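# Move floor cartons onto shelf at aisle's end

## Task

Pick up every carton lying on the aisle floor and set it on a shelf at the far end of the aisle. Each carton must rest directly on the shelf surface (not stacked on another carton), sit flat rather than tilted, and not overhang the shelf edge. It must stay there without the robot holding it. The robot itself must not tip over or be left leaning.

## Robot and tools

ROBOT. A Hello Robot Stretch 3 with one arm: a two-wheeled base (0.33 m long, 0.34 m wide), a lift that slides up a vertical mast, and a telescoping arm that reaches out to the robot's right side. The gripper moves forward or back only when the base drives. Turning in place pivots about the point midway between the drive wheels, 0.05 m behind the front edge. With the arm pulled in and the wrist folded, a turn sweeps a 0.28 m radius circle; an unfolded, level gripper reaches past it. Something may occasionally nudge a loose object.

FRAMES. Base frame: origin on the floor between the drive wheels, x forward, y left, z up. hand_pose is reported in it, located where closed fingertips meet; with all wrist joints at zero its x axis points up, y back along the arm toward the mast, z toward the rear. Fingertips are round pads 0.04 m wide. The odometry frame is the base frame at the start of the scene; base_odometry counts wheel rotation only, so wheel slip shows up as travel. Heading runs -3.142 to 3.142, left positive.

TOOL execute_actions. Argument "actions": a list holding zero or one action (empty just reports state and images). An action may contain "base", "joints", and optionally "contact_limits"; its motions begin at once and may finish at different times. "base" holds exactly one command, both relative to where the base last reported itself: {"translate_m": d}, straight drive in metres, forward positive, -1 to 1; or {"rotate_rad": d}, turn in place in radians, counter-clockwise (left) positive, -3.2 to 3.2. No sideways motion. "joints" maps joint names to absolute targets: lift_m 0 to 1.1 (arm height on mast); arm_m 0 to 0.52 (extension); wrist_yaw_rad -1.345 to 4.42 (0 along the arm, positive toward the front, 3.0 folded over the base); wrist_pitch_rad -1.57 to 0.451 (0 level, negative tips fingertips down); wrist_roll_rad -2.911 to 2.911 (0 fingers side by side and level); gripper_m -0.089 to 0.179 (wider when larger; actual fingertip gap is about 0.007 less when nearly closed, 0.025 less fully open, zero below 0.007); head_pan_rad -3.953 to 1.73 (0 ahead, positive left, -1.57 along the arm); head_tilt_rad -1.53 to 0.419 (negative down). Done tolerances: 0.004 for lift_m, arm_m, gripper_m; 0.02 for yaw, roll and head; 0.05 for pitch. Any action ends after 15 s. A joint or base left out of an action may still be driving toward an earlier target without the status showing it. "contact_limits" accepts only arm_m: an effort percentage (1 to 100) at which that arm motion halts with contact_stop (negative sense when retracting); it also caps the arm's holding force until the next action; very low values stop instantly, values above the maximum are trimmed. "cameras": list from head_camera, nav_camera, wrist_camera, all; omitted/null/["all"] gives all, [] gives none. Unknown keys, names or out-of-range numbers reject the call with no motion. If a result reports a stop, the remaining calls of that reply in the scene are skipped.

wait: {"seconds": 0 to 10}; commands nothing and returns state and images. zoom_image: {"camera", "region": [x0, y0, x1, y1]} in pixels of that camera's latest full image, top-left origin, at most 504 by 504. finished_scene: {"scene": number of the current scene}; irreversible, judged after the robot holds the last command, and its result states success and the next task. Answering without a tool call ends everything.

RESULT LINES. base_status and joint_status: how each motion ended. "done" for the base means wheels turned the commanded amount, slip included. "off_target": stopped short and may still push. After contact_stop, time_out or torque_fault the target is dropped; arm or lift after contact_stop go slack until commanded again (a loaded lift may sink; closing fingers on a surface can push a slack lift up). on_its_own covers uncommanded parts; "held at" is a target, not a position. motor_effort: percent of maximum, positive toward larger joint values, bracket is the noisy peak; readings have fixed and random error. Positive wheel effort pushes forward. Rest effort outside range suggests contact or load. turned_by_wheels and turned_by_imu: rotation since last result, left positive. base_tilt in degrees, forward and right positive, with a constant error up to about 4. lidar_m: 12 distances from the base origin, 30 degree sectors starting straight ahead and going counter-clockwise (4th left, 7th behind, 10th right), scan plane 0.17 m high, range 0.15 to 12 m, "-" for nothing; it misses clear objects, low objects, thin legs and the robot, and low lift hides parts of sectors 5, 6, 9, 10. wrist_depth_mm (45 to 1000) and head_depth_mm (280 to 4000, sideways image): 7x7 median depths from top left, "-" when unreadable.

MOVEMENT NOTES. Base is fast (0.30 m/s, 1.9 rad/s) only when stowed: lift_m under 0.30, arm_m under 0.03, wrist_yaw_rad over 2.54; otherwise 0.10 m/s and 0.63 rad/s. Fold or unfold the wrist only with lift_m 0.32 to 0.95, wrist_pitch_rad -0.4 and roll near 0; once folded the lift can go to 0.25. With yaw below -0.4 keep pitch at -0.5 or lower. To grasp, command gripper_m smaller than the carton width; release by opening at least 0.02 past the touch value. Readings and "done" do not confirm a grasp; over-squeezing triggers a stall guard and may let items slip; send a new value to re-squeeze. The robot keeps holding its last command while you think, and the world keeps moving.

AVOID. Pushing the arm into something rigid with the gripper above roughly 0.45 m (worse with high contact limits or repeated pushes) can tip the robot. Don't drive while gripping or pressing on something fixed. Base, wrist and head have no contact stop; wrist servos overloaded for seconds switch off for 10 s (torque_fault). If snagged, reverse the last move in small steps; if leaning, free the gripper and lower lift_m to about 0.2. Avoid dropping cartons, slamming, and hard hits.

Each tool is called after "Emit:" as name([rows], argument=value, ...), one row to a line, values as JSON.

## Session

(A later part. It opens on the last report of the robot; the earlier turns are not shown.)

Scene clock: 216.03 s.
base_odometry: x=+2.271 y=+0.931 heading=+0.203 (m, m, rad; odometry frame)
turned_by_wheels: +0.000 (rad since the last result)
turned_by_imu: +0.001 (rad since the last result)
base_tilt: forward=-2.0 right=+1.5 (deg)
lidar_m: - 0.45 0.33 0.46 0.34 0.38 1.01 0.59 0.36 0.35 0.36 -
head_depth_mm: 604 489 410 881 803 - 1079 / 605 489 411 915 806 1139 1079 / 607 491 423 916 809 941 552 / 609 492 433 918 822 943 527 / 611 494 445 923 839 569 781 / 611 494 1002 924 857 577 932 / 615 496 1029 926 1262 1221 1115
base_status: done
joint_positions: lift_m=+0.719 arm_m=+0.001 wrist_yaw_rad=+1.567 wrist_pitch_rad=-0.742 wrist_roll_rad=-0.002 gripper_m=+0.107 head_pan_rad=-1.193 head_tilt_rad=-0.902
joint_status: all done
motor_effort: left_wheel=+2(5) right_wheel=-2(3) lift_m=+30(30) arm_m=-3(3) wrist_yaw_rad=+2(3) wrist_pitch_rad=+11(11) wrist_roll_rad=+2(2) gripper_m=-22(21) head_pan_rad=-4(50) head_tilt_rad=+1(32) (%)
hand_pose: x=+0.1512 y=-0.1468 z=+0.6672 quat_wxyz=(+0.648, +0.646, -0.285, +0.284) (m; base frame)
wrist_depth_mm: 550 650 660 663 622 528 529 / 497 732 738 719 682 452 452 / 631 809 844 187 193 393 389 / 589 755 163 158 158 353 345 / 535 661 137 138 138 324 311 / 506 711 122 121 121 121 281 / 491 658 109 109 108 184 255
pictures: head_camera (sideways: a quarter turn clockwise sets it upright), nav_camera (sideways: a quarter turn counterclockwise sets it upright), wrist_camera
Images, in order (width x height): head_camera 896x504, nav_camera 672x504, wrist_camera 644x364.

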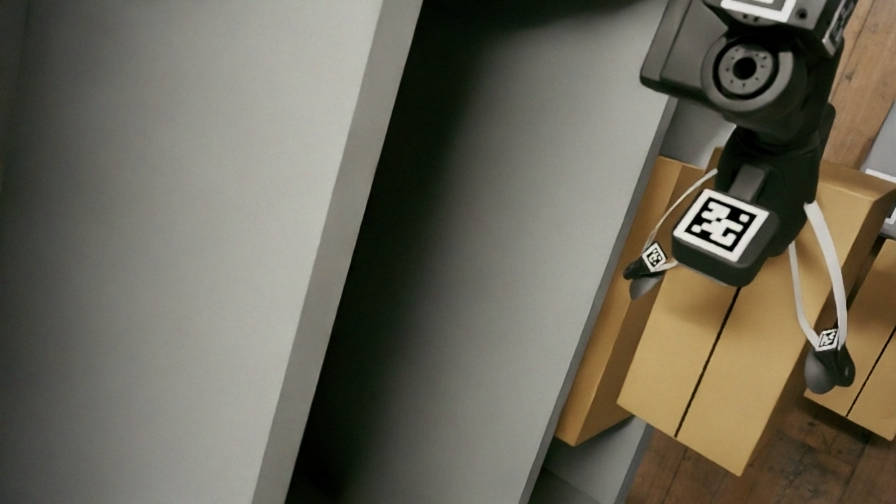

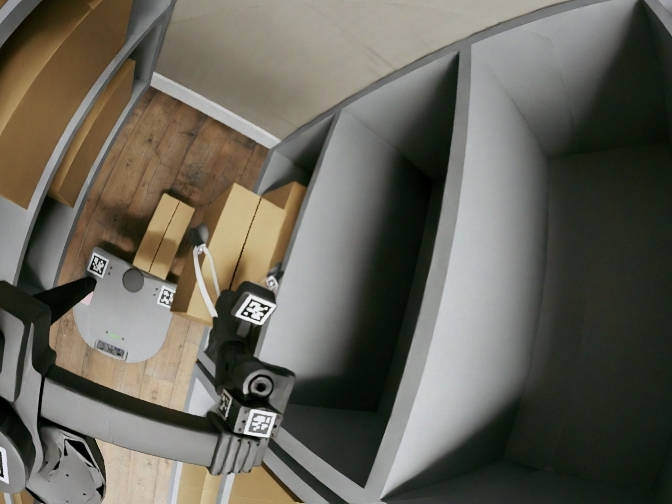

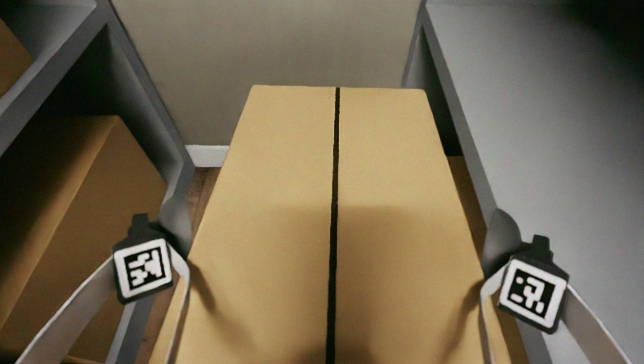

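Emit:
execute_actions([
  {"joints":{"lift_m":0.79,"head_pan_rad":-1.5}},
], cameras=[])

Emit:
execute_actions([
  {"joints":{"wrist_yaw_rad":0.0}},
])

Scene clock: 222.77 s.
base_odometry: x=+2.271 y=+0.931 heading=+0.203 (m, m, rad; odometry frame)
turned_by_wheels: +0.000 (rad since the last result)
turned_by_imu: +0.001 (rad since the last result)
base_tilt: forward=-1.9 right=+1.5 (deg)
lidar_m: - 0.45 0.33 0.46 0.34 0.38 1.01 0.59 0.37 0.35 0.36 -
head_depth_mm: 604 488 410 655 632 - 1107 / 606 488 412 903 833 - 1125 / 605 491 416 916 820 - 1114 / 609 493 420 919 809 946 449 / 609 493 424 918 809 - 461 / 613 495 425 925 812 501 463 / 617 497 426 924 823 508 476
base_status: not commanded
joint_positions: lift_m=+0.789 arm_m=+0.001 wrist_yaw_rad=+1.567 wrist_pitch_rad=-0.742 wrist_roll_rad=-0.002 gripper_m=+0.107 head_pan_rad=-1.493 head_tilt_rad=-0.902
joint_status: all done
motor_effort: left_wheel=+2(1) right_wheel=-2(3) lift_m=+30(33) arm_m=-3(2) wrist_yaw_rad=+3(3) wrist_pitch_rad=+11(11) wrist_roll_rad=+2(2) gripper_m=-22(21) head_pan_rad=-3(28) head_tilt_rad=+1(2) (%)
hand_pose: x=+0.1512 y=-0.1468 z=+0.7372 quat_wxyz=(+0.648, +0.646, -0.285, +0.284) (m; base frame)
wrist_depth_mm: 614 645 659 658 627 605 596 / 553 736 738 709 596 560 555 / 509 841 844 186 194 487 486 / 635 755 163 158 158 430 429 / 592 666 137 137 137 396 387 / 542 707 121 121 121 121 347 / 513 660 108 108 108 211 319
pictures: none
No camera images: the call's "cameras" was empty. Leave "cameras" out to get every camera's image.

Scene clock: 224.53 s.
base_odometry: x=+2.271 y=+0.931 heading=+0.203 (m, m, rad; odometry frame)
turned_by_wheels: +0.000 (rad since the last result)
turned_by_imu: +0.000 (rad since the last result)
base_tilt: forward=-1.9 right=+1.4 (deg)
lidar_m: - 0.45 0.33 0.46 0.34 0.38 1.00 0.59 0.36 0.35 0.35 -
head_depth_mm: 603 488 410 654 628 - 1078 / 604 489 411 886 574 - 1102 / 606 490 416 914 594 - 1112 / 609 492 421 918 788 569 1121 / 610 493 424 923 810 1088 1116 / 613 495 426 925 809 1121 1115 / 618 496 426 923 827 1152 1111
base_status: not commanded
joint_positions: lift_m=+0.789 arm_m=+0.001 wrist_yaw_rad=+0.003 wrist_pitch_rad=-0.742 wrist_roll_rad=-0.002 gripper_m=+0.107 head_pan_rad=-1.493 head_tilt_rad=-0.902
joint_status: all done
motor_effort: left_wheel=+1(2) right_wheel=-2(2) lift_m=+30(30) arm_m=-2(2) wrist_yaw_rad=-3(4) wrist_pitch_rad=+11(11) wrist_roll_rad=+2(2) gripper_m=-21(22) head_pan_rad=-4(4) head_tilt_rad=+2(2) (%)
hand_pose: x=-0.0211 y=-0.3186 z=+0.7372 quat_wxyz=(+0.660, +0.258, -0.658, -0.256) (m; base frame)
wrist_depth_mm: 554 546 548 541 485 229 150 / 570 567 564 563 365 227 150 / 498 495 467 184 192 228 149 / 440 438 162 158 157 227 149 / 392 398 137 137 136 197 174 / 353 341 121 121 121 121 243 / 717 517 109 109 109 223 570
pictures: head_camera (sideways: a quarter turn clockwise sets it upright), nav_camera (sideways: a quarter turn counterclockwise sets it upright), wrist_camera
Images, in order (width x height): head_camera 896x504, nav_camera 672x504, wrist_camera 644x364.

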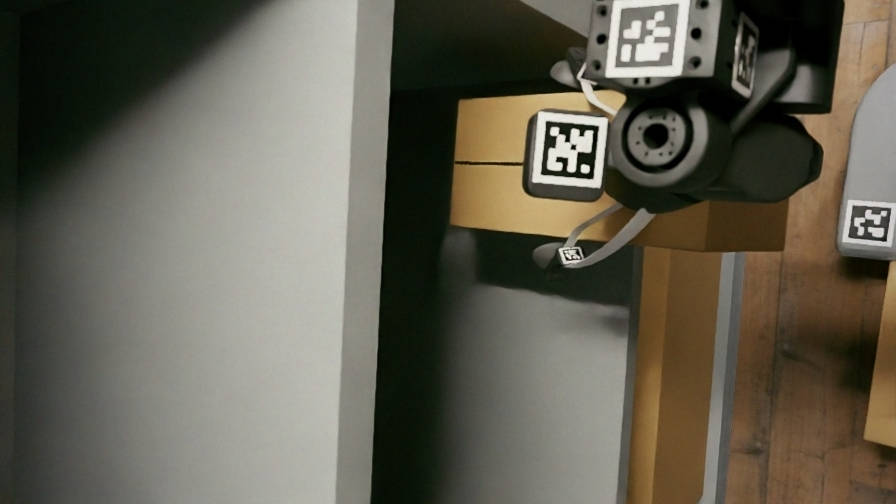

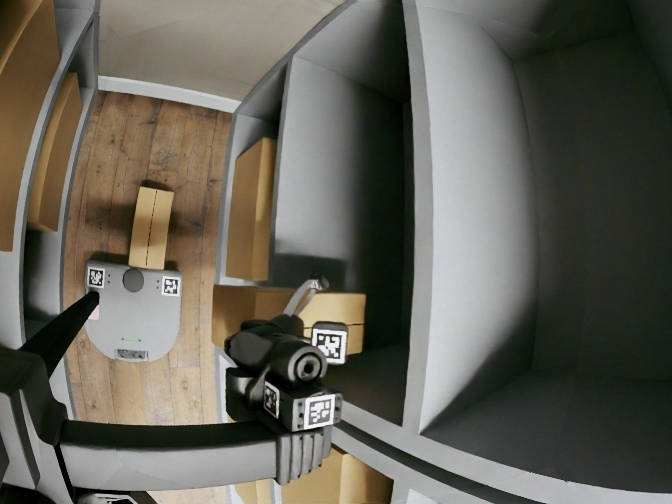

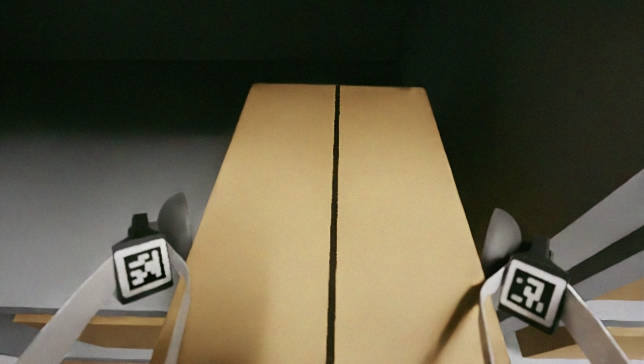

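Emit:
execute_actions([
  {"base":{"translate_m":0.04},"joints":{"arm_m":0.12,"lift_m":0.775},"contact_limits":{"arm_m":10}},
])

Scene clock: 229.57 s.
base_odometry: x=+2.310 y=+0.939 heading=+0.203 (m, m, rad; odometry frame)
turned_by_wheels: +0.000 (rad since the last result)
turned_by_imu: +0.001 (rad since the last result)
base_tilt: forward=-1.9 right=+1.4 (deg)
lidar_m: - 0.45 0.32 0.33 0.35 0.39 1.01 0.62 0.38 0.34 0.35 -
head_depth_mm: 603 487 410 - - 912 1106 / 605 489 411 - 623 1119 1125 / 607 489 414 672 598 1143 1132 / 608 491 418 934 795 1046 1126 / 611 494 423 922 809 1076 1113 / 613 494 424 923 811 1112 1116 / 617 496 427 925 828 1156 1116
base_status: done
joint_positions: lift_m=+0.775 arm_m=+0.120 wrist_yaw_rad=+0.002 wrist_pitch_rad=-0.742 wrist_roll_rad=-0.002 gripper_m=+0.107 head_pan_rad=-1.493 head_tilt_rad=-0.902
joint_status: all done
motor_effort: left_wheel=+2(5) right_wheel=-2(3) lift_m=+14(28) arm_m=+3(1) wrist_yaw_rad=-2(3) wrist_pitch_rad=+11(11) wrist_roll_rad=+1(2) gripper_m=-21(21) head_pan_rad=-4(3) head_tilt_rad=+1(2) (%)
contact_limits: arm_m 10 (drawing in: default 23, maximum 37; extending or still: default 31, maximum 50)
hand_pose: x=-0.0213 y=-0.4373 z=+0.7232 quat_wxyz=(+0.660, +0.257, -0.658, -0.256) (m; base frame)
wrist_depth_mm: 425 426 427 423 414 288 191 / 498 498 471 452 457 287 190 / 475 475 451 186 193 289 190 / 417 417 163 158 158 287 189 / 377 383 137 137 137 250 188 / 345 327 121 121 121 121 179 / 309 307 109 109 109 173 179
pictures: head_camera (sideways: a quarter turn clockwise sets it upright), nav_camera (sideways: a quarter turn counterclockwise sets it upright), wrist_camera
Images, in order (width x height): head_camera 896x504, nav_camera 672x504, wrist_camera 644x364.

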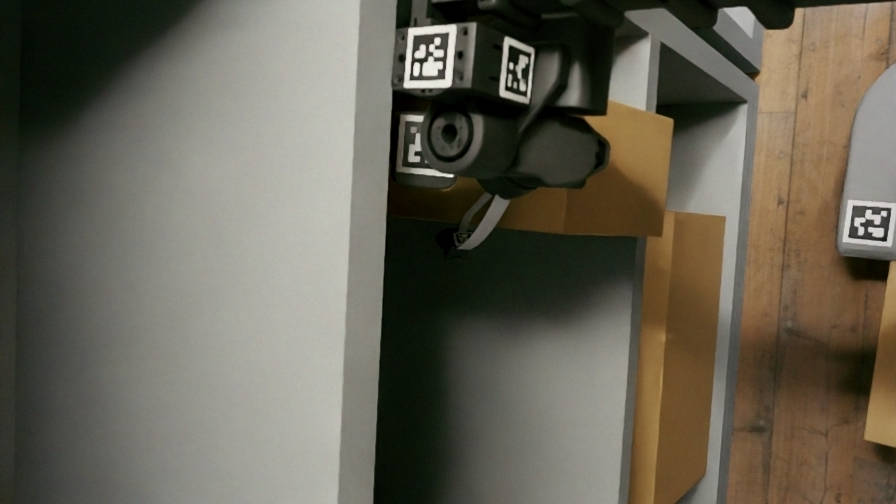

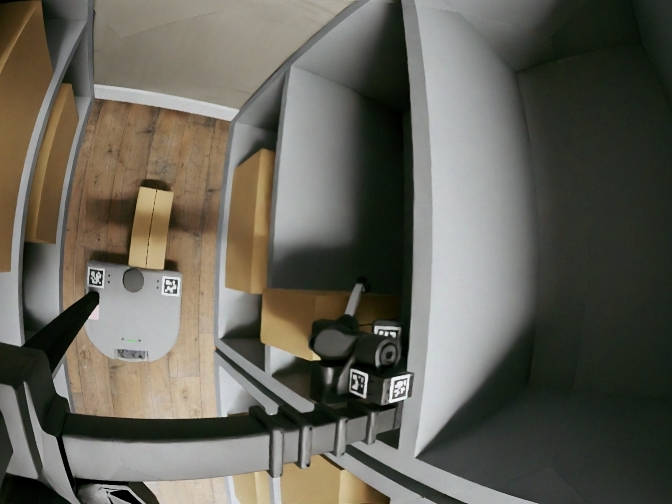

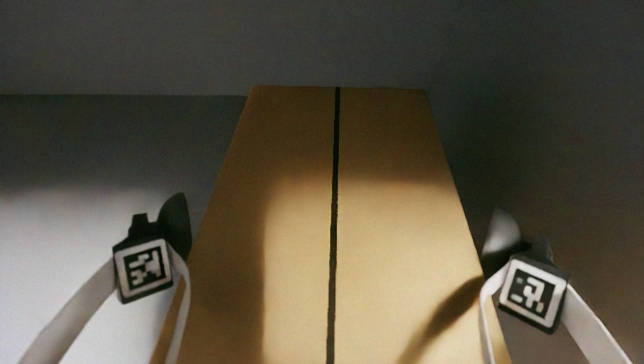

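Emit:
execute_actions([
  {"joints":{"lift_m":0.742}},
], cameras=["head_camera"])

Emit:
execute_actions([
  {"joints":{"arm_m":0.16},"contact_limits":{"arm_m":8}},
], cameras=["head_camera","wrist_camera"])

Scene clock: 233.47 s.
base_odometry: x=+2.310 y=+0.939 heading=+0.203 (m, m, rad; odometry frame)
turned_by_wheels: +0.000 (rad since the last result)
turned_by_imu: +0.001 (rad since the last result)
base_tilt: forward=-1.8 right=+1.5 (deg)
lidar_m: - 0.45 0.32 0.33 0.35 0.39 1.01 0.62 0.38 0.34 0.35 -
head_depth_mm: 602 487 410 750 - 909 1109 / 603 489 411 738 - 1122 1122 / 606 491 413 707 626 1142 1133 / 608 493 418 939 794 1050 1126 / 611 493 423 922 810 1081 1112 / 613 495 426 921 808 1107 1119 / 615 496 426 927 827 1152 1117
base_status: not commanded
joint_positions: lift_m=+0.742 arm_m=+0.120 wrist_yaw_rad=+0.002 wrist_pitch_rad=-0.742 wrist_roll_rad=-0.002 gripper_m=+0.107 head_pan_rad=-1.493 head_tilt_rad=-0.902
joint_status: all done
motor_effort: left_wheel=+2(2) right_wheel=-2(1) lift_m=+14(10) arm_m=+3(3) wrist_yaw_rad=-2(1) wrist_pitch_rad=+11(11) wrist_roll_rad=+2(2) gripper_m=-22(21) head_pan_rad=-4(3) head_tilt_rad=+1(2) (%)
hand_pose: x=-0.0213 y=-0.4374 z=+0.6903 quat_wxyz=(+0.660, +0.257, -0.658, -0.256) (m; base frame)
wrist_depth_mm: 427 424 424 424 419 290 191 / 479 477 467 205 408 291 190 / 431 431 186 174 174 288 190 / 378 374 157 153 152 287 190 / 339 345 135 135 135 250 189 / 309 295 122 121 121 121 180 / 278 277 110 110 110 231 178
pictures: head_camera (sideways: a quarter turn clockwise sets it upright)
Images, in order (width x height): head_camera 896x504.

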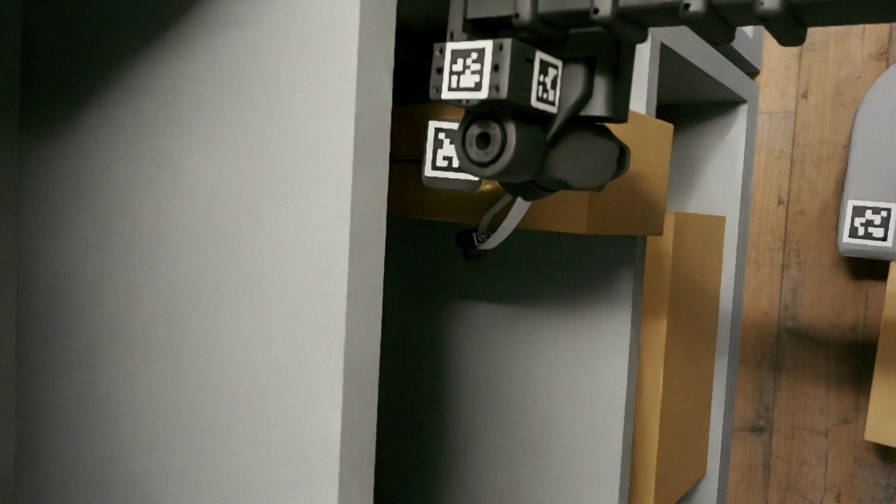

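Scene clock: 234.83 s.
base_odometry: x=+2.310 y=+0.939 heading=+0.203 (m, m, rad; odometry frame)
turned_by_wheels: +0.000 (rad since the last result)
turned_by_imu: +0.000 (rad since the last result)
base_tilt: forward=-1.8 right=+1.4 (deg)
lidar_m: - 0.46 0.32 0.32 0.35 0.39 1.01 0.62 0.38 0.34 0.35 -
head_depth_mm: 605 489 411 - - 907 1109 / 607 490 412 - 765 1120 1125 / 607 491 414 690 681 1160 1135 / 611 493 418 919 795 1046 1125 / 614 495 423 920 808 1073 1114 / 614 495 426 924 812 1112 1116 / 618 497 426 923 824 1148 1117
base_status: not commanded
joint_positions: lift_m=+0.742 arm_m=+0.158 wrist_yaw_rad=+0.002 wrist_pitch_rad=-0.741 wrist_roll_rad=-0.002 gripper_m=+0.107 head_pan_rad=-1.493 head_tilt_rad=-0.902
joint_status: arm_m contact_stop (moved +0.038 of +0.040)
on_its_own: arm_m is slack since a contact_stop, until your next command for it
motor_effort: left_wheel=+0(1) right_wheel=+1(2) lift_m=+16(15) arm_m=+0(6) wrist_yaw_rad=-2(1) wrist_pitch_rad=+11(11) wrist_roll_rad=+1(2) gripper_m=-21(21) head_pan_rad=-3(3) head_tilt_rad=+1(2) (%)
contact_limits: arm_m 8 (drawing in: default 23, maximum 37; extending or still: default 31, maximum 50)
hand_pose: x=-0.0213 y=-0.4759 z=+0.6903 quat_wxyz=(+0.660, +0.257, -0.658, -0.256) (m; base frame)
wrist_depth_mm: 386 389 382 381 378 286 188 / 446 450 430 205 407 285 188 / 431 432 187 174 174 286 188 / 382 382 157 152 152 283 187 / 341 348 136 135 135 246 186 / 309 296 122 121 121 121 177 / 278 278 110 110 110 230 177
pictures: head_camera (sideways: a quarter turn clockwise sets it upright), wrist_camera
Images, in order (width x height): head_camera 896x504, wrist_camera 644x364.

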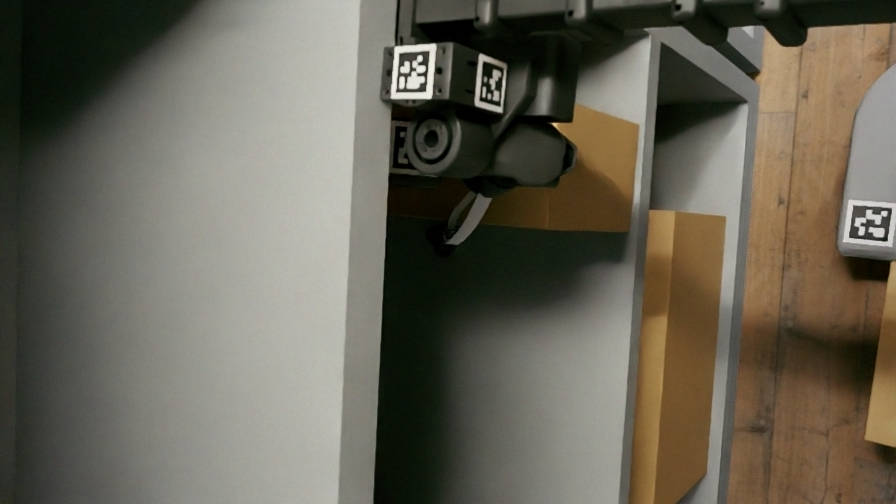

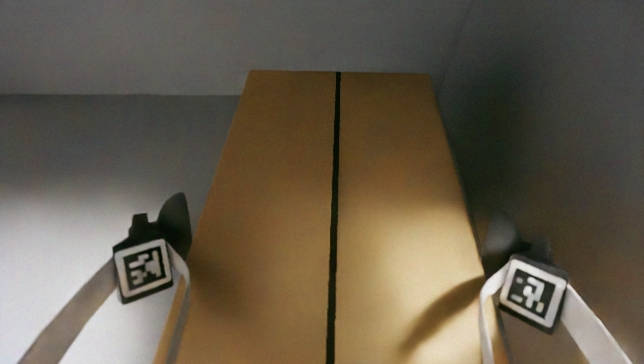

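Emit:
execute_actions([
  {"joints":{"arm_m":0.152,"lift_m":0.731}},
], cameras=["head_camera"])

Scene clock: 237.47 s.
base_odometry: x=+2.310 y=+0.939 heading=+0.203 (m, m, rad; odometry frame)
turned_by_wheels: +0.000 (rad since the last result)
turned_by_imu: +0.001 (rad since the last result)
base_tilt: forward=-1.8 right=+1.6 (deg)
lidar_m: - 0.45 0.32 0.33 0.35 0.39 1.01 0.62 0.38 0.34 0.35 -
head_depth_mm: 602 489 410 - - 907 1098 / 604 491 412 - 767 1119 1122 / 608 492 414 717 686 1158 1132 / 611 492 418 919 793 1050 1124 / 610 494 423 920 812 1076 1119 / 615 496 426 927 813 1106 1116 / 617 497 426 927 828 1149 1117
base_status: not commanded
joint_positions: lift_m=+0.732 arm_m=+0.152 wrist_yaw_rad=+0.002 wrist_pitch_rad=-0.716 wrist_roll_rad=-0.002 gripper_m=+0.107 head_pan_rad=-1.493 head_tilt_rad=-0.902
joint_status: all done
motor_effort: left_wheel=+1(1) right_wheel=-1(1) lift_m=+10(14) arm_m=-2(3) wrist_yaw_rad=-2(2) wrist_pitch_rad=-2(10) wrist_roll_rad=+2(1) gripper_m=-22(21) head_pan_rad=-3(3) head_tilt_rad=+1(1) (%)
hand_pose: x=-0.0213 y=-0.4746 z=+0.6841 quat_wxyz=(+0.663, +0.249, -0.661, -0.247) (m; base frame)
wrist_depth_mm: 387 386 385 380 380 288 189 / 447 444 432 200 409 286 188 / 429 428 183 172 172 286 189 / 375 377 155 151 150 283 187 / 335 344 135 134 134 247 187 / 304 290 121 121 121 121 178 / 275 275 110 110 110 229 177
pictures: head_camera (sideways: a quarter turn clockwise sets it upright)
Images, in order (width x height): head_camera 896x504.

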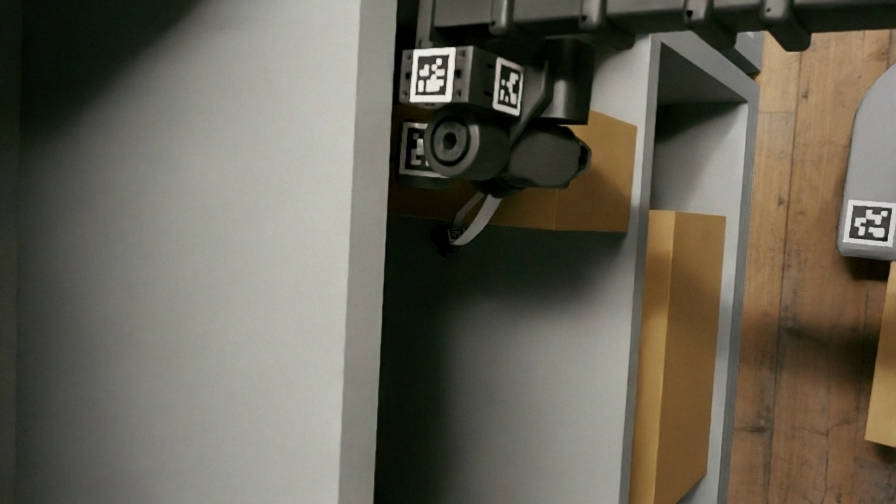

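Emit:
execute_actions([
  {"joints":{"lift_m":0.724,"wrist_pitch_rad":-0.66}},
], cameras=[])

Emit:
execute_actions([
  {"joints":{"arm_m":0.185},"contact_limits":{"arm_m":10}},
], cameras=["head_camera","wrist_camera"])

Scene clock: 240.03 s.
base_odometry: x=+2.310 y=+0.939 heading=+0.203 (m, m, rad; odometry frame)
turned_by_wheels: +0.000 (rad since the last result)
turned_by_imu: +0.000 (rad since the last result)
base_tilt: forward=-1.9 right=+1.4 (deg)
lidar_m: - 0.46 0.32 0.32 0.35 0.39 1.01 0.62 0.38 0.34 0.35 -
head_depth_mm: 603 489 410 558 - 901 1087 / 604 490 411 - 767 1123 1118 / 607 490 412 712 705 1154 1134 / 610 493 418 921 795 1045 1129 / 613 494 423 922 808 1075 1116 / 614 495 425 924 814 1110 1115 / 617 498 428 925 826 1148 1116
base_status: not commanded
joint_positions: lift_m=+0.725 arm_m=+0.152 wrist_yaw_rad=+0.002 wrist_pitch_rad=-0.666 wrist_roll_rad=-0.002 gripper_m=+0.107 head_pan_rad=-1.493 head_tilt_rad=-0.902
joint_status: all done
motor_effort: left_wheel=+1(1) right_wheel=-1(2) lift_m=+11(10) arm_m=-1(2) wrist_yaw_rad=-2(2) wrist_pitch_rad=+3(6) wrist_roll_rad=+2(2) gripper_m=-22(22) head_pan_rad=-3(4) head_tilt_rad=+1(1) (%)
hand_pose: x=-0.0213 y=-0.4837 z=+0.6861 quat_wxyz=(+0.669, +0.232, -0.667, -0.231) (m; base frame)
wrist_depth_mm: 377 375 371 371 368 286 188 / 434 428 415 213 404 285 188 / 446 450 422 178 179 285 187 / 387 387 158 154 154 285 187 / 337 349 136 136 135 245 186 / 307 292 121 121 121 121 177 / 274 274 109 109 109 227 176
pictures: none
No camera images: the call's "cameras" was empty. Leave "cameras" out to get every camera's image.

Scene clock: 241.30 s.
base_odometry: x=+2.310 y=+0.939 heading=+0.203 (m, m, rad; odometry frame)
turned_by_wheels: +0.000 (rad since the last result)
turned_by_imu: +0.000 (rad since the last result)
base_tilt: forward=-1.9 right=+1.5 (deg)
lidar_m: - 0.46 0.32 0.32 0.35 0.39 1.01 0.62 0.38 0.34 0.35 -
head_depth_mm: 603 488 410 - - 901 1098 / 606 489 412 - 778 1123 1125 / 607 491 414 709 759 1156 1135 / 611 492 418 910 796 1043 1129 / 613 494 422 920 810 1075 1115 / 615 496 426 923 811 1115 1112 / 618 497 427 925 825 1153 1120
base_status: not commanded
joint_positions: lift_m=+0.725 arm_m=+0.185 wrist_yaw_rad=+0.002 wrist_pitch_rad=-0.665 wrist_roll_rad=-0.002 gripper_m=+0.107 head_pan_rad=-1.493 head_tilt_rad=-0.902
joint_status: all done
motor_effort: left_wheel=+1(1) right_wheel=-1(1) lift_m=+12(11) arm_m=+3(4) wrist_yaw_rad=-1(1) wrist_pitch_rad=+2(3) wrist_roll_rad=+2(2) gripper_m=-22(21) head_pan_rad=-3(3) head_tilt_rad=+1(1) (%)
contact_limits: arm_m 10 (drawing in: default 23, maximum 37; extending or still: default 31, maximum 50)
hand_pose: x=-0.0213 y=-0.5164 z=+0.6862 quat_wxyz=(+0.669, +0.232, -0.667, -0.231) (m; base frame)
wrist_depth_mm: 345 344 342 337 337 284 186 / 397 391 378 212 374 282 185 / 438 435 423 179 178 281 185 / 389 386 159 154 154 280 185 / 342 350 136 136 135 243 184 / 310 291 121 121 121 121 175 / 275 275 109 109 109 226 175
pictures: head_camera (sideways: a quarter turn clockwise sets it upright), wrist_camera
Images, in order (width x height): head_camera 896x504, wrist_camera 644x364.

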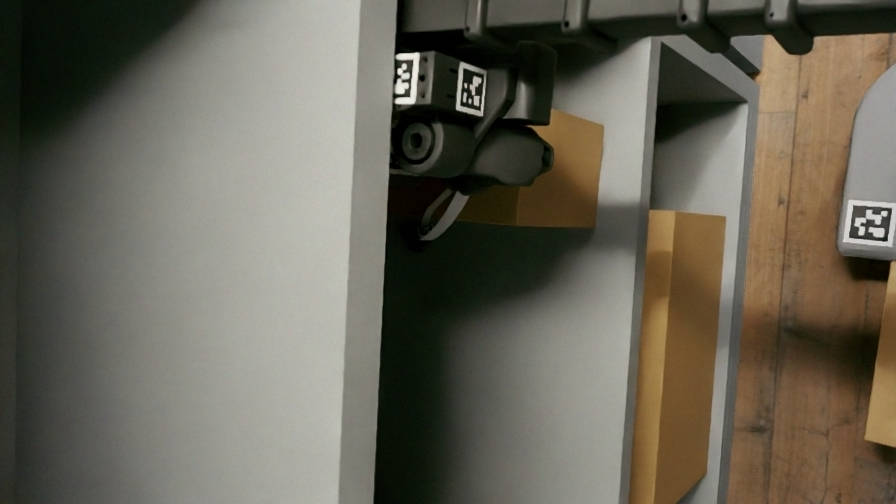

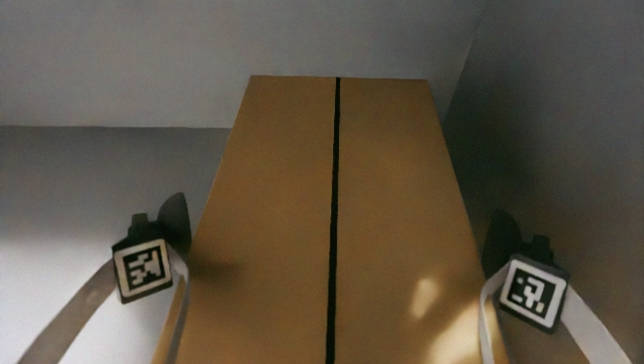

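Emit:
execute_actions([
  {"joints":{"gripper_m":0.175}},
], cameras=[])

Emit:
execute_actions([
  {"joints":{"arm_m":0.0,"head_pan_rad":-1.0,"head_tilt_rad":-1.1}},
])

Scene clock: 244.37 s.
base_odometry: x=+2.310 y=+0.939 heading=+0.203 (m, m, rad; odometry frame)
turned_by_wheels: +0.000 (rad since the last result)
turned_by_imu: +0.001 (rad since the last result)
base_tilt: forward=-1.8 right=+1.5 (deg)
lidar_m: - 0.45 0.32 0.32 0.35 0.39 1.01 0.62 0.38 0.34 0.35 -
head_depth_mm: 603 488 411 - - 906 1092 / 607 490 412 - 777 1122 1128 / 608 492 413 709 757 1158 1135 / 609 492 418 901 794 1042 1129 / 613 494 422 920 810 1071 1118 / 615 495 426 922 810 1109 1118 / 619 498 426 924 811 1149 1119
base_status: not commanded
joint_positions: lift_m=+0.725 arm_m=+0.185 wrist_yaw_rad=+0.001 wrist_pitch_rad=-0.671 wrist_roll_rad=+0.000 gripper_m=+0.175 head_pan_rad=-1.493 head_tilt_rad=-0.901
joint_status: all done
motor_effort: left_wheel=+1(1) right_wheel=-2(2) lift_m=+13(13) arm_m=+2(3) wrist_yaw_rad=-1(1) wrist_pitch_rad=+5(21) wrist_roll_rad=+1(2) gripper_m=+0(85) head_pan_rad=-3(3) head_tilt_rad=+1(1) (%)
hand_pose: x=-0.0214 y=-0.5155 z=+0.6851 quat_wxyz=(+0.668, +0.233, -0.667, -0.233) (m; base frame)
wrist_depth_mm: 347 345 343 343 340 283 186 / 398 393 381 209 367 281 186 / 432 428 189 176 176 280 185 / 386 387 157 152 152 280 184 / 338 346 134 134 134 279 184 / 308 297 120 120 120 125 167 / 270 268 108 108 108 112 193
pictures: none
No camera images: the call's "cameras" was empty. Leave "cameras" out to get every camera's image.

Scene clock: 246.97 s.
base_odometry: x=+2.310 y=+0.939 heading=+0.203 (m, m, rad; odometry frame)
turned_by_wheels: +0.000 (rad since the last result)
turned_by_imu: +0.000 (rad since the last result)
base_tilt: forward=-1.9 right=+1.5 (deg)
lidar_m: - 0.46 0.32 0.32 0.35 0.39 1.01 0.62 0.38 0.34 0.35 -
head_depth_mm: 423 383 891 734 - - 1094 / 424 396 894 823 1007 1167 - / 425 417 895 823 1149 1211 - / 427 965 895 848 1236 1182 - / 435 995 895 1051 1283 1029 1099 / 448 971 904 1341 1291 1181 1106 / 469 877 926 1254 1294 1190 1107
base_status: not commanded
joint_positions: lift_m=+0.725 arm_m=+0.001 wrist_yaw_rad=+0.001 wrist_pitch_rad=-0.672 wrist_roll_rad=+0.000 gripper_m=+0.175 head_pan_rad=-1.007 head_tilt_rad=-1.086
joint_status: all done
motor_effort: left_wheel=+1(1) right_wheel=-2(1) lift_m=+14(13) arm_m=-2(3) wrist_yaw_rad=-1(1) wrist_pitch_rad=+6(6) wrist_roll_rad=+1(1) gripper_m=+0(1) head_pan_rad=+4(36) head_tilt_rad=-9(29) (%)
hand_pose: x=-0.0214 y=-0.3316 z=+0.6849 quat_wxyz=(+0.668, +0.234, -0.667, -0.233) (m; base frame)
wrist_depth_mm: 529 523 525 256 283 298 195 / 526 527 509 209 217 298 195 / 448 447 420 178 176 298 196 / 384 387 375 198 201 296 195 / 339 348 332 246 269 316 194 / 309 297 302 296 300 295 191 / 446 438 302 295 290 284 309
pictures: head_camera (sideways: a quarter turn clockwise sets it upright), nav_camera (sideways: a quarter turn counterclockwise sets it upright), wrist_camera
Images, in order (width x height): head_camera 896x504, nav_camera 672x504, wrist_camera 644x364.

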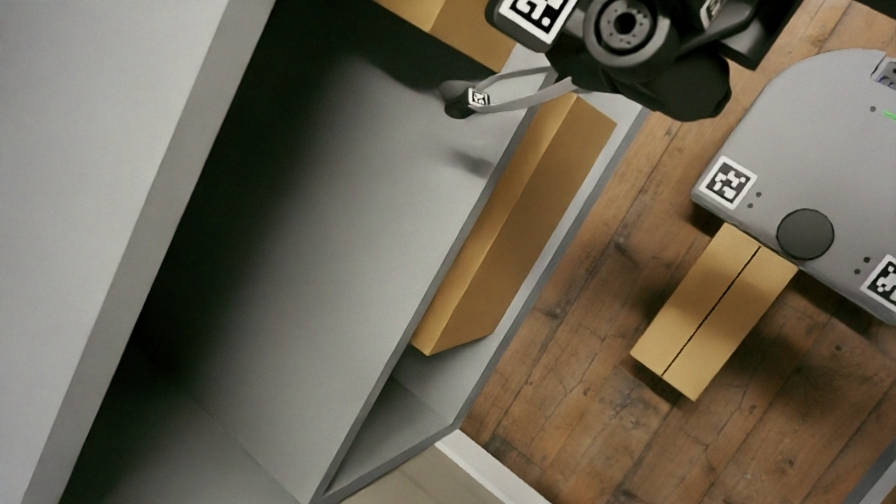

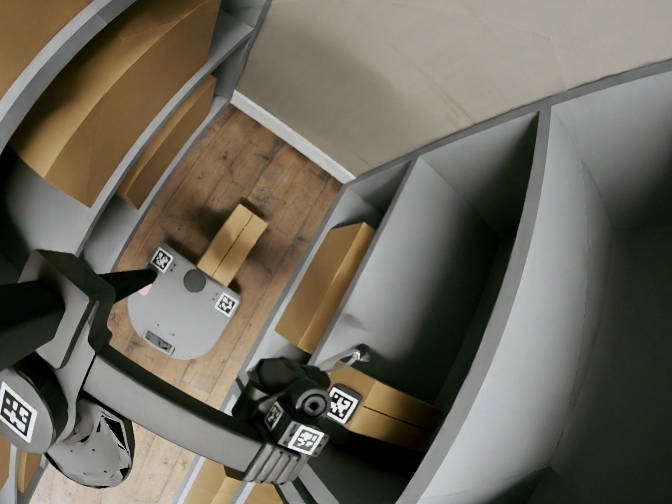

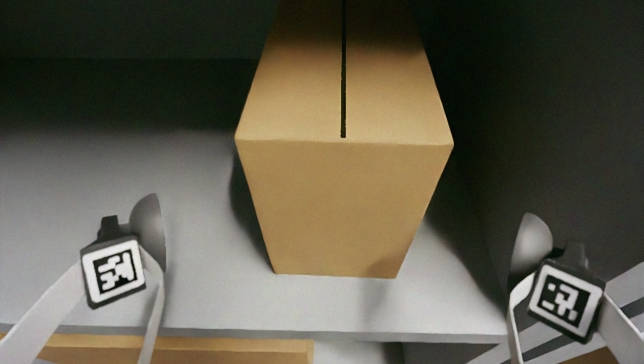

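Emit:
execute_actions([
  {"joints":{"wrist_pitch_rad":-1.3,"gripper_m":0.179}},
], cameras=[])

Emit:
execute_actions([
  {"base":{"translate_m":-0.22},"joints":{"lift_m":0.5,"head_pan_rad":-0.6,"head_tilt_rad":-1.4}},
], cameras=["head_camera","nav_camera"])

Scene clock: 253.47 s.
base_odometry: x=+2.310 y=+0.939 heading=+0.203 (m, m, rad; odometry frame)
turned_by_wheels: +0.000 (rad since the last result)
turned_by_imu: +0.001 (rad since the last result)
base_tilt: forward=-2.0 right=+1.3 (deg)
lidar_m: - 0.46 0.32 0.32 0.35 0.39 1.01 0.62 0.38 0.34 0.35 -
head_depth_mm: 423 382 886 721 761 - 1093 / 424 395 891 808 975 - - / 426 417 892 825 1104 1204 - / 427 961 896 847 1243 1181 - / 435 998 897 1048 1284 1034 1101 / 447 966 901 1344 1294 1174 1107 / 468 878 933 1253 1293 1196 1106
base_status: not commanded
joint_positions: lift_m=+0.725 arm_m=+0.001 wrist_yaw_rad=+0.001 wrist_pitch_rad=-1.300 wrist_roll_rad=+0.000 gripper_m=+0.179 head_pan_rad=-1.007 head_tilt_rad=-1.086
joint_status: all done
motor_effort: left_wheel=+1(1) right_wheel=-2(2) lift_m=+14(13) arm_m=-2(3) wrist_yaw_rad=-1(1) wrist_pitch_rad=+0(5) wrist_roll_rad=+0(1) gripper_m=+0(28) head_pan_rad=+4(4) head_tilt_rad=-9(8) (%)
hand_pose: x=-0.0216 y=-0.1913 z=+0.6099 quat_wxyz=(+0.563, +0.428, -0.562, -0.428) (m; base frame)
wrist_depth_mm: 260 257 253 252 247 244 218 / 454 448 443 435 506 312 294 / 700 595 592 695 691 576 647 / 767 785 786 754 753 746 743 / 759 769 764 755 750 752 725 / 720 594 584 - - 736 719 / 775 763 751 - - 725 723
pictures: none
No camera images: the call's "cameras" was empty. Leave "cameras" out to get every camera's image.

Scene clock: 256.60 s.
base_odometry: x=+2.095 y=+0.895 heading=+0.203 (m, m, rad; odometry frame)
turned_by_wheels: +0.000 (rad since the last result)
turned_by_imu: +0.001 (rad since the last result)
base_tilt: forward=-1.8 right=+1.4 (deg)
lidar_m: 0.27 0.44 0.44 0.27 0.28 0.53 0.96 0.53 0.46 0.34 0.41 0.28
head_depth_mm: 795 698 756 1108 - 1183 1150 / 798 777 1091 1248 - 1177 - / 799 968 1236 1266 - - - / 819 1204 1308 1259 1240 - - / 1252 1343 1127 1260 1235 1213 - / 1216 1347 1307 1276 1230 1040 680 / 1119 1339 1320 1275 1165 707 573
base_status: done
joint_positions: lift_m=+0.500 arm_m=+0.001 wrist_yaw_rad=+0.001 wrist_pitch_rad=-1.300 wrist_roll_rad=+0.000 gripper_m=+0.179 head_pan_rad=-0.607 head_tilt_rad=-1.384
joint_status: all done
motor_effort: left_wheel=+1(2) right_wheel=-2(7) lift_m=+14(15) arm_m=-2(3) wrist_yaw_rad=-1(1) wrist_pitch_rad=+0(0) wrist_roll_rad=+1(1) gripper_m=+0(0) head_pan_rad=+5(32) head_tilt_rad=-10(38) (%)
hand_pose: x=-0.0216 y=-0.1912 z=+0.3858 quat_wxyz=(+0.563, +0.428, -0.562, -0.428) (m; base frame)
wrist_depth_mm: 290 384 491 257 479 476 315 / 374 414 488 348 474 468 365 / 556 556 549 547 540 536 538 / 568 566 555 545 540 534 528 / 557 557 553 542 538 526 524 / 384 546 540 - - - 521 / 371 481 539 - - 515 517
pictures: head_camera (sideways: a quarter turn clockwise sets it upright), nav_camera (sideways: a quarter turn counterclockwise sets it upright)
Images, in order (width x height): head_camera 896x504, nav_camera 672x504.

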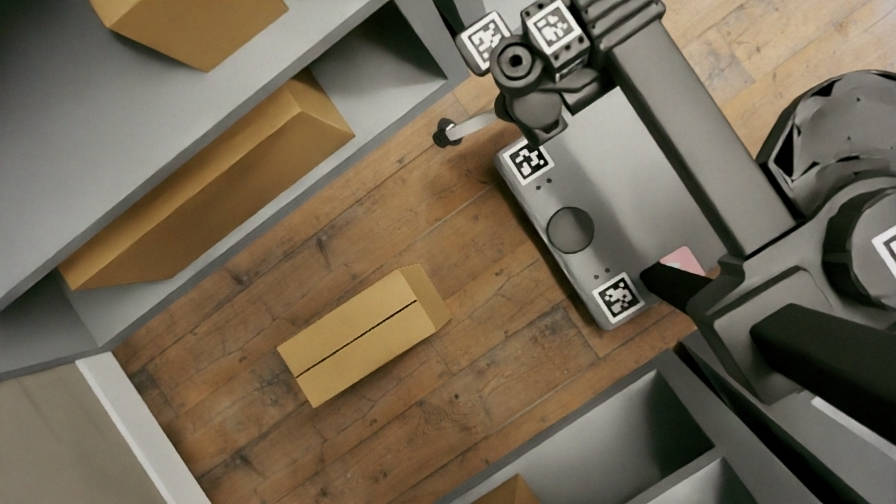

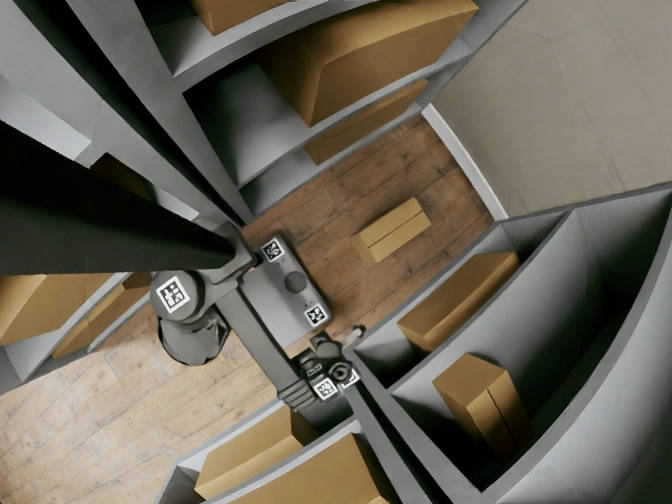

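Emit:
execute_actions([
  {"base":{"rotate_rad":1.54},"joints":{"lift_m":0.35,"head_pan_rad":-1.5,"head_tilt_rad":-1.2}},
], cameras=[])

Emit:
execute_actions([
  {"joints":{"lift_m":0.30,"arm_m":0.105,"wrist_pitch_rad":-0.84}},
], cameras=["head_camera","wrist_camera"])

Scene clock: 262.10 s.
base_odometry: x=+2.095 y=+0.895 heading=+1.743 (m, m, rad; odometry frame)
turned_by_wheels: +1.540 (rad since the last result)
turned_by_imu: +1.540 (rad since the last result)
base_tilt: forward=-1.9 right=+1.4 (deg)
lidar_m: 0.27 0.28 0.53 0.89 0.55 0.46 0.33 0.41 0.28 0.27 0.46 0.43
head_depth_mm: 989 1212 1350 1244 1195 1146 - / 994 1255 1421 1318 1265 - - / 1002 1256 1417 1148 - - - / 1011 1267 1427 1327 1256 1174 1095 / 1014 1271 1420 1332 1257 1180 1108 / 960 1115 1115 1157 1195 1143 1096 / 885 778 791 782 764 836 1046
base_status: done
joint_positions: lift_m=+0.350 arm_m=+0.001 wrist_yaw_rad=+0.001 wrist_pitch_rad=-1.301 wrist_roll_rad=+0.000 gripper_m=+0.179 head_pan_rad=-1.493 head_tilt_rad=-1.199
joint_status: all done
motor_effort: left_wheel=-1(6) right_wheel=+2(6) lift_m=+13(11) arm_m=-3(3) wrist_yaw_rad=-1(1) wrist_pitch_rad=+0(0) wrist_roll_rad=+1(1) gripper_m=+0(0) head_pan_rad=-2(47) head_tilt_rad=-1(20) (%)
hand_pose: x=-0.0216 y=-0.1912 z=+0.2358 quat_wxyz=(+0.563, +0.429, -0.562, -0.428) (m; base frame)
wrist_depth_mm: 361 421 420 229 226 399 352 / 358 419 415 227 225 398 353 / 350 416 406 260 355 394 355 / 347 410 404 399 396 394 357 / 341 408 404 396 391 388 341 / 338 397 400 - - - 327 / 367 399 390 - - - -
pictures: none
No camera images: the call's "cameras" was empty. Leave "cameras" out to get every camera's image.

Scene clock: 264.10 s.
base_odometry: x=+2.095 y=+0.895 heading=+1.743 (m, m, rad; odometry frame)
turned_by_wheels: +0.000 (rad since the last result)
turned_by_imu: +0.000 (rad since the last result)
base_tilt: forward=-1.9 right=+1.5 (deg)
lidar_m: 0.27 0.28 0.53 0.89 0.55 0.46 0.34 0.42 0.28 0.27 0.45 0.44
head_depth_mm: 993 1218 1343 1243 1194 1150 - / 996 1249 1423 1334 1244 - - / 1005 1258 1408 1156 1249 - - / 1005 1271 1429 1332 1246 1181 1101 / 1016 1276 1415 1333 1248 1182 1112 / 957 1110 1112 1151 1196 1140 1100 / 884 777 790 781 764 833 1047
base_status: not commanded
joint_positions: lift_m=+0.300 arm_m=+0.105 wrist_yaw_rad=+0.001 wrist_pitch_rad=-0.853 wrist_roll_rad=+0.000 gripper_m=+0.179 head_pan_rad=-1.493 head_tilt_rad=-1.199
joint_status: all done
motor_effort: left_wheel=-1(1) right_wheel=+2(2) lift_m=+14(7) arm_m=+3(4) wrist_yaw_rad=-1(1) wrist_pitch_rad=+7(8) wrist_roll_rad=+1(1) gripper_m=+0(0) head_pan_rad=-4(3) head_tilt_rad=-1(0) (%)
hand_pose: x=-0.0214 y=-0.4001 z=+0.2304 quat_wxyz=(+0.644, +0.293, -0.643, -0.292) (m; base frame)
wrist_depth_mm: 394 550 588 583 584 512 469 / 400 524 540 545 541 498 352 / 386 477 492 261 471 464 353 / 380 447 442 238 246 435 347 / 376 414 399 218 221 404 332 / 362 371 370 201 204 371 305 / 351 351 341 187 187 345 334
pictures: head_camera (sideways: a quarter turn clockwise sets it upright), wrist_camera
Images, in order (width x height): head_camera 896x504, wrist_camera 644x364.

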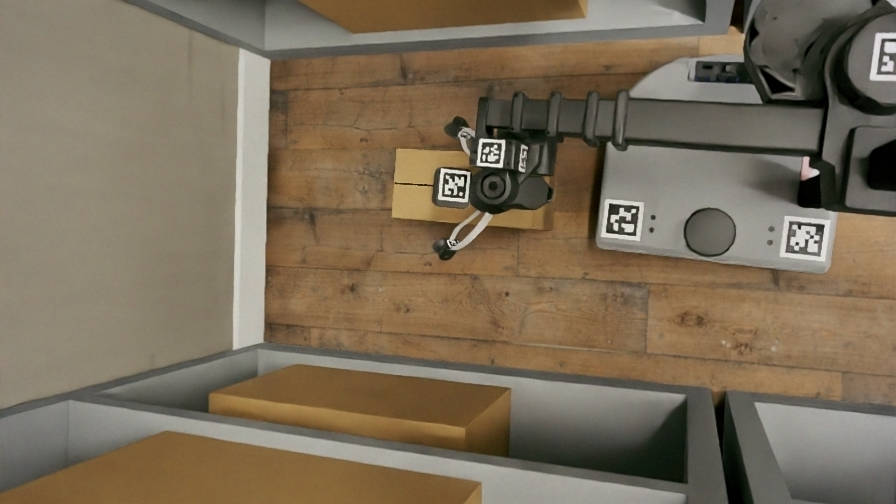

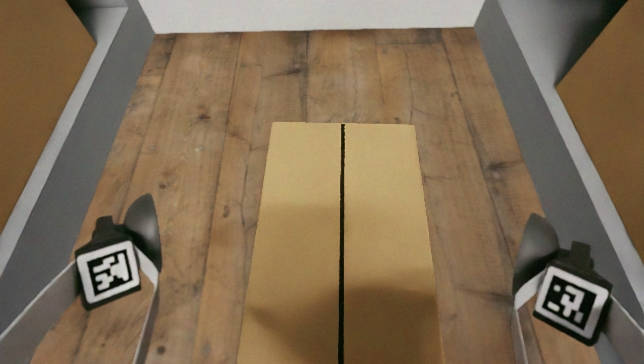

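Emit:
execute_actions([
  {"base":{"translate_m":-0.005},"joints":{"lift_m":0.213,"arm_m":0.113}},
], cameras=["wrist_camera"])

Emit:
execute_actions([
  {"joints":{"gripper_m":0.105}},
], cameras=[])

Emit:
execute_actions([
  {"joints":{"lift_m":0.25}},
], cameras=["wrist_camera"])

Scene clock: 268.30 s.
base_odometry: x=+2.096 y=+0.890 heading=+1.743 (m, m, rad; odometry frame)
turned_by_wheels: +0.000 (rad since the last result)
turned_by_imu: +0.001 (rad since the last result)
base_tilt: forward=-2.0 right=+1.4 (deg)
lidar_m: 0.28 0.28 0.53 0.91 0.54 0.46 0.33 0.41 0.28 0.27 0.46 0.44
head_depth_mm: 990 1209 1333 1240 1173 1149 - / 997 1249 1409 1321 1243 - - / 1006 1263 1420 1162 1236 - - / 1007 1271 1424 1335 1247 1178 1102 / 1015 1277 1406 1335 1252 1180 1115 / 959 1124 1128 1164 1200 1154 1097 / 885 789 806 782 1156 868 1046
base_status: done
joint_positions: lift_m=+0.214 arm_m=+0.113 wrist_yaw_rad=+0.001 wrist_pitch_rad=-0.852 wrist_roll_rad=+0.000 gripper_m=+0.179 head_pan_rad=-1.493 head_tilt_rad=-1.199
joint_status: all done
motor_effort: left_wheel=-1(6) right_wheel=+2(5) lift_m=+14(14) arm_m=+2(1) wrist_yaw_rad=-1(1) wrist_pitch_rad=+6(6) wrist_roll_rad=+2(1) gripper_m=+0(0) head_pan_rad=-4(4) head_tilt_rad=-1(1) (%)
hand_pose: x=-0.0214 y=-0.4082 z=+0.1435 quat_wxyz=(+0.644, +0.293, -0.643, -0.292) (m; base frame)
wrist_depth_mm: 388 486 477 475 470 448 349 / 381 426 180 170 170 418 323 / 371 381 157 154 152 374 325 / 346 347 141 139 139 339 324 / 321 324 128 128 127 308 306 / 299 288 118 118 117 119 287 / 271 269 110 110 109 111 263
pictures: wrist_camera
Images, in order (width x height): wrist_camera 644x364.

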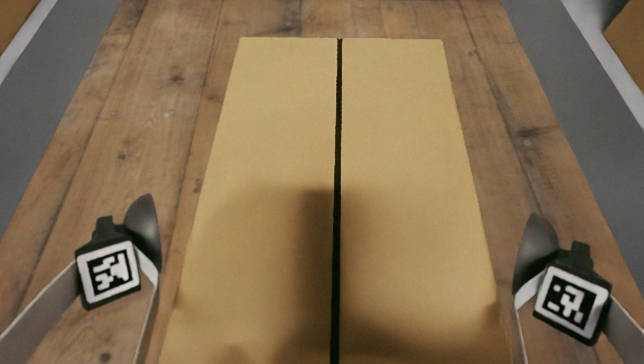

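Scene clock: 269.53 s.
base_odometry: x=+2.096 y=+0.890 heading=+1.743 (m, m, rad; odometry frame)
turned_by_wheels: +0.000 (rad since the last result)
turned_by_imu: +0.000 (rad since the last result)
base_tilt: forward=-1.9 right=+1.5 (deg)
lidar_m: 0.28 0.28 0.53 0.91 0.54 0.46 0.33 0.41 0.28 0.27 0.46 0.44
head_depth_mm: 990 1215 1330 1241 1173 1144 - / 1000 1253 1413 1326 1237 - - / 1001 1259 1421 1167 1247 - - / 1004 1269 1426 1333 1259 1176 1100 / 1015 1280 1416 1327 1256 1186 1113 / 960 1126 1132 1168 1207 1151 1096 / 885 792 807 784 1153 863 1048
base_status: not commanded
joint_positions: lift_m=+0.214 arm_m=+0.113 wrist_yaw_rad=+0.001 wrist_pitch_rad=-0.834 wrist_roll_rad=+0.000 gripper_m=+0.106 head_pan_rad=-1.493 head_tilt_rad=-1.199
joint_status: all done
motor_effort: left_wheel=-1(1) right_wheel=+3(2) lift_m=+13(13) arm_m=+2(3) wrist_yaw_rad=-1(1) wrist_pitch_rad=-3(7) wrist_roll_rad=+1(1) gripper_m=-22(97) head_pan_rad=-3(3) head_tilt_rad=-1(1) (%)
hand_pose: x=-0.0215 y=-0.4121 z=+0.1463 quat_wxyz=(+0.647, +0.287, -0.646, -0.286) (m; base frame)
wrist_depth_mm: 391 485 496 491 489 460 361 / 381 439 417 177 176 421 327 / 375 392 163 159 158 384 323 / 351 355 147 144 143 348 325 / 325 328 132 131 130 317 309 / 300 287 121 120 120 119 290 / 276 274 112 112 111 262 269
pictures: none
No camera images: the call's "cameras" was empty. Leave "cameras" out to get every camera's image.

Scene clock: 270.67 s.
base_odometry: x=+2.096 y=+0.890 heading=+1.743 (m, m, rad; odometry frame)
turned_by_wheels: +0.000 (rad since the last result)
turned_by_imu: +0.000 (rad since the last result)
base_tilt: forward=-1.9 right=+1.4 (deg)
lidar_m: 0.28 0.28 0.53 0.91 0.54 0.46 0.33 0.41 0.28 0.26 0.46 0.44
head_depth_mm: 993 1212 1336 1245 1181 1144 - / 996 1259 1413 1337 1246 - - / 1006 1269 1415 1138 1240 - - / 1006 1268 1425 1328 1253 1180 1100 / 1011 1275 1413 1340 1260 1176 1115 / 961 1123 1133 1167 1197 1148 1100 / 883 789 805 780 1154 873 1047
base_status: not commanded
joint_positions: lift_m=+0.249 arm_m=+0.113 wrist_yaw_rad=+0.001 wrist_pitch_rad=-0.856 wrist_roll_rad=+0.000 gripper_m=+0.109 head_pan_rad=-1.493 head_tilt_rad=-1.199
joint_status: all done
motor_effort: left_wheel=-1(1) right_wheel=+2(3) lift_m=+30(31) arm_m=+2(3) wrist_yaw_rad=-1(1) wrist_pitch_rad=+8(9) wrist_roll_rad=+1(1) gripper_m=-20(23) head_pan_rad=-3(4) head_tilt_rad=+0(0) (%)
hand_pose: x=-0.0215 y=-0.4075 z=+0.1789 quat_wxyz=(+0.644, +0.294, -0.643, -0.293) (m; base frame)
wrist_depth_mm: 397 513 525 528 525 482 392 / 390 471 459 187 192 453 346 / 382 427 174 165 163 414 327 / 371 389 150 147 146 381 327 / 352 359 133 133 132 346 326 / 335 318 121 121 121 120 312 / 305 305 111 111 111 290 294
pictures: wrist_camera
Images, in order (width x height): wrist_camera 644x364.

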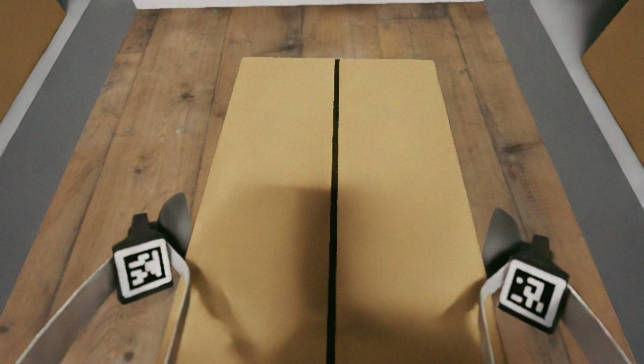

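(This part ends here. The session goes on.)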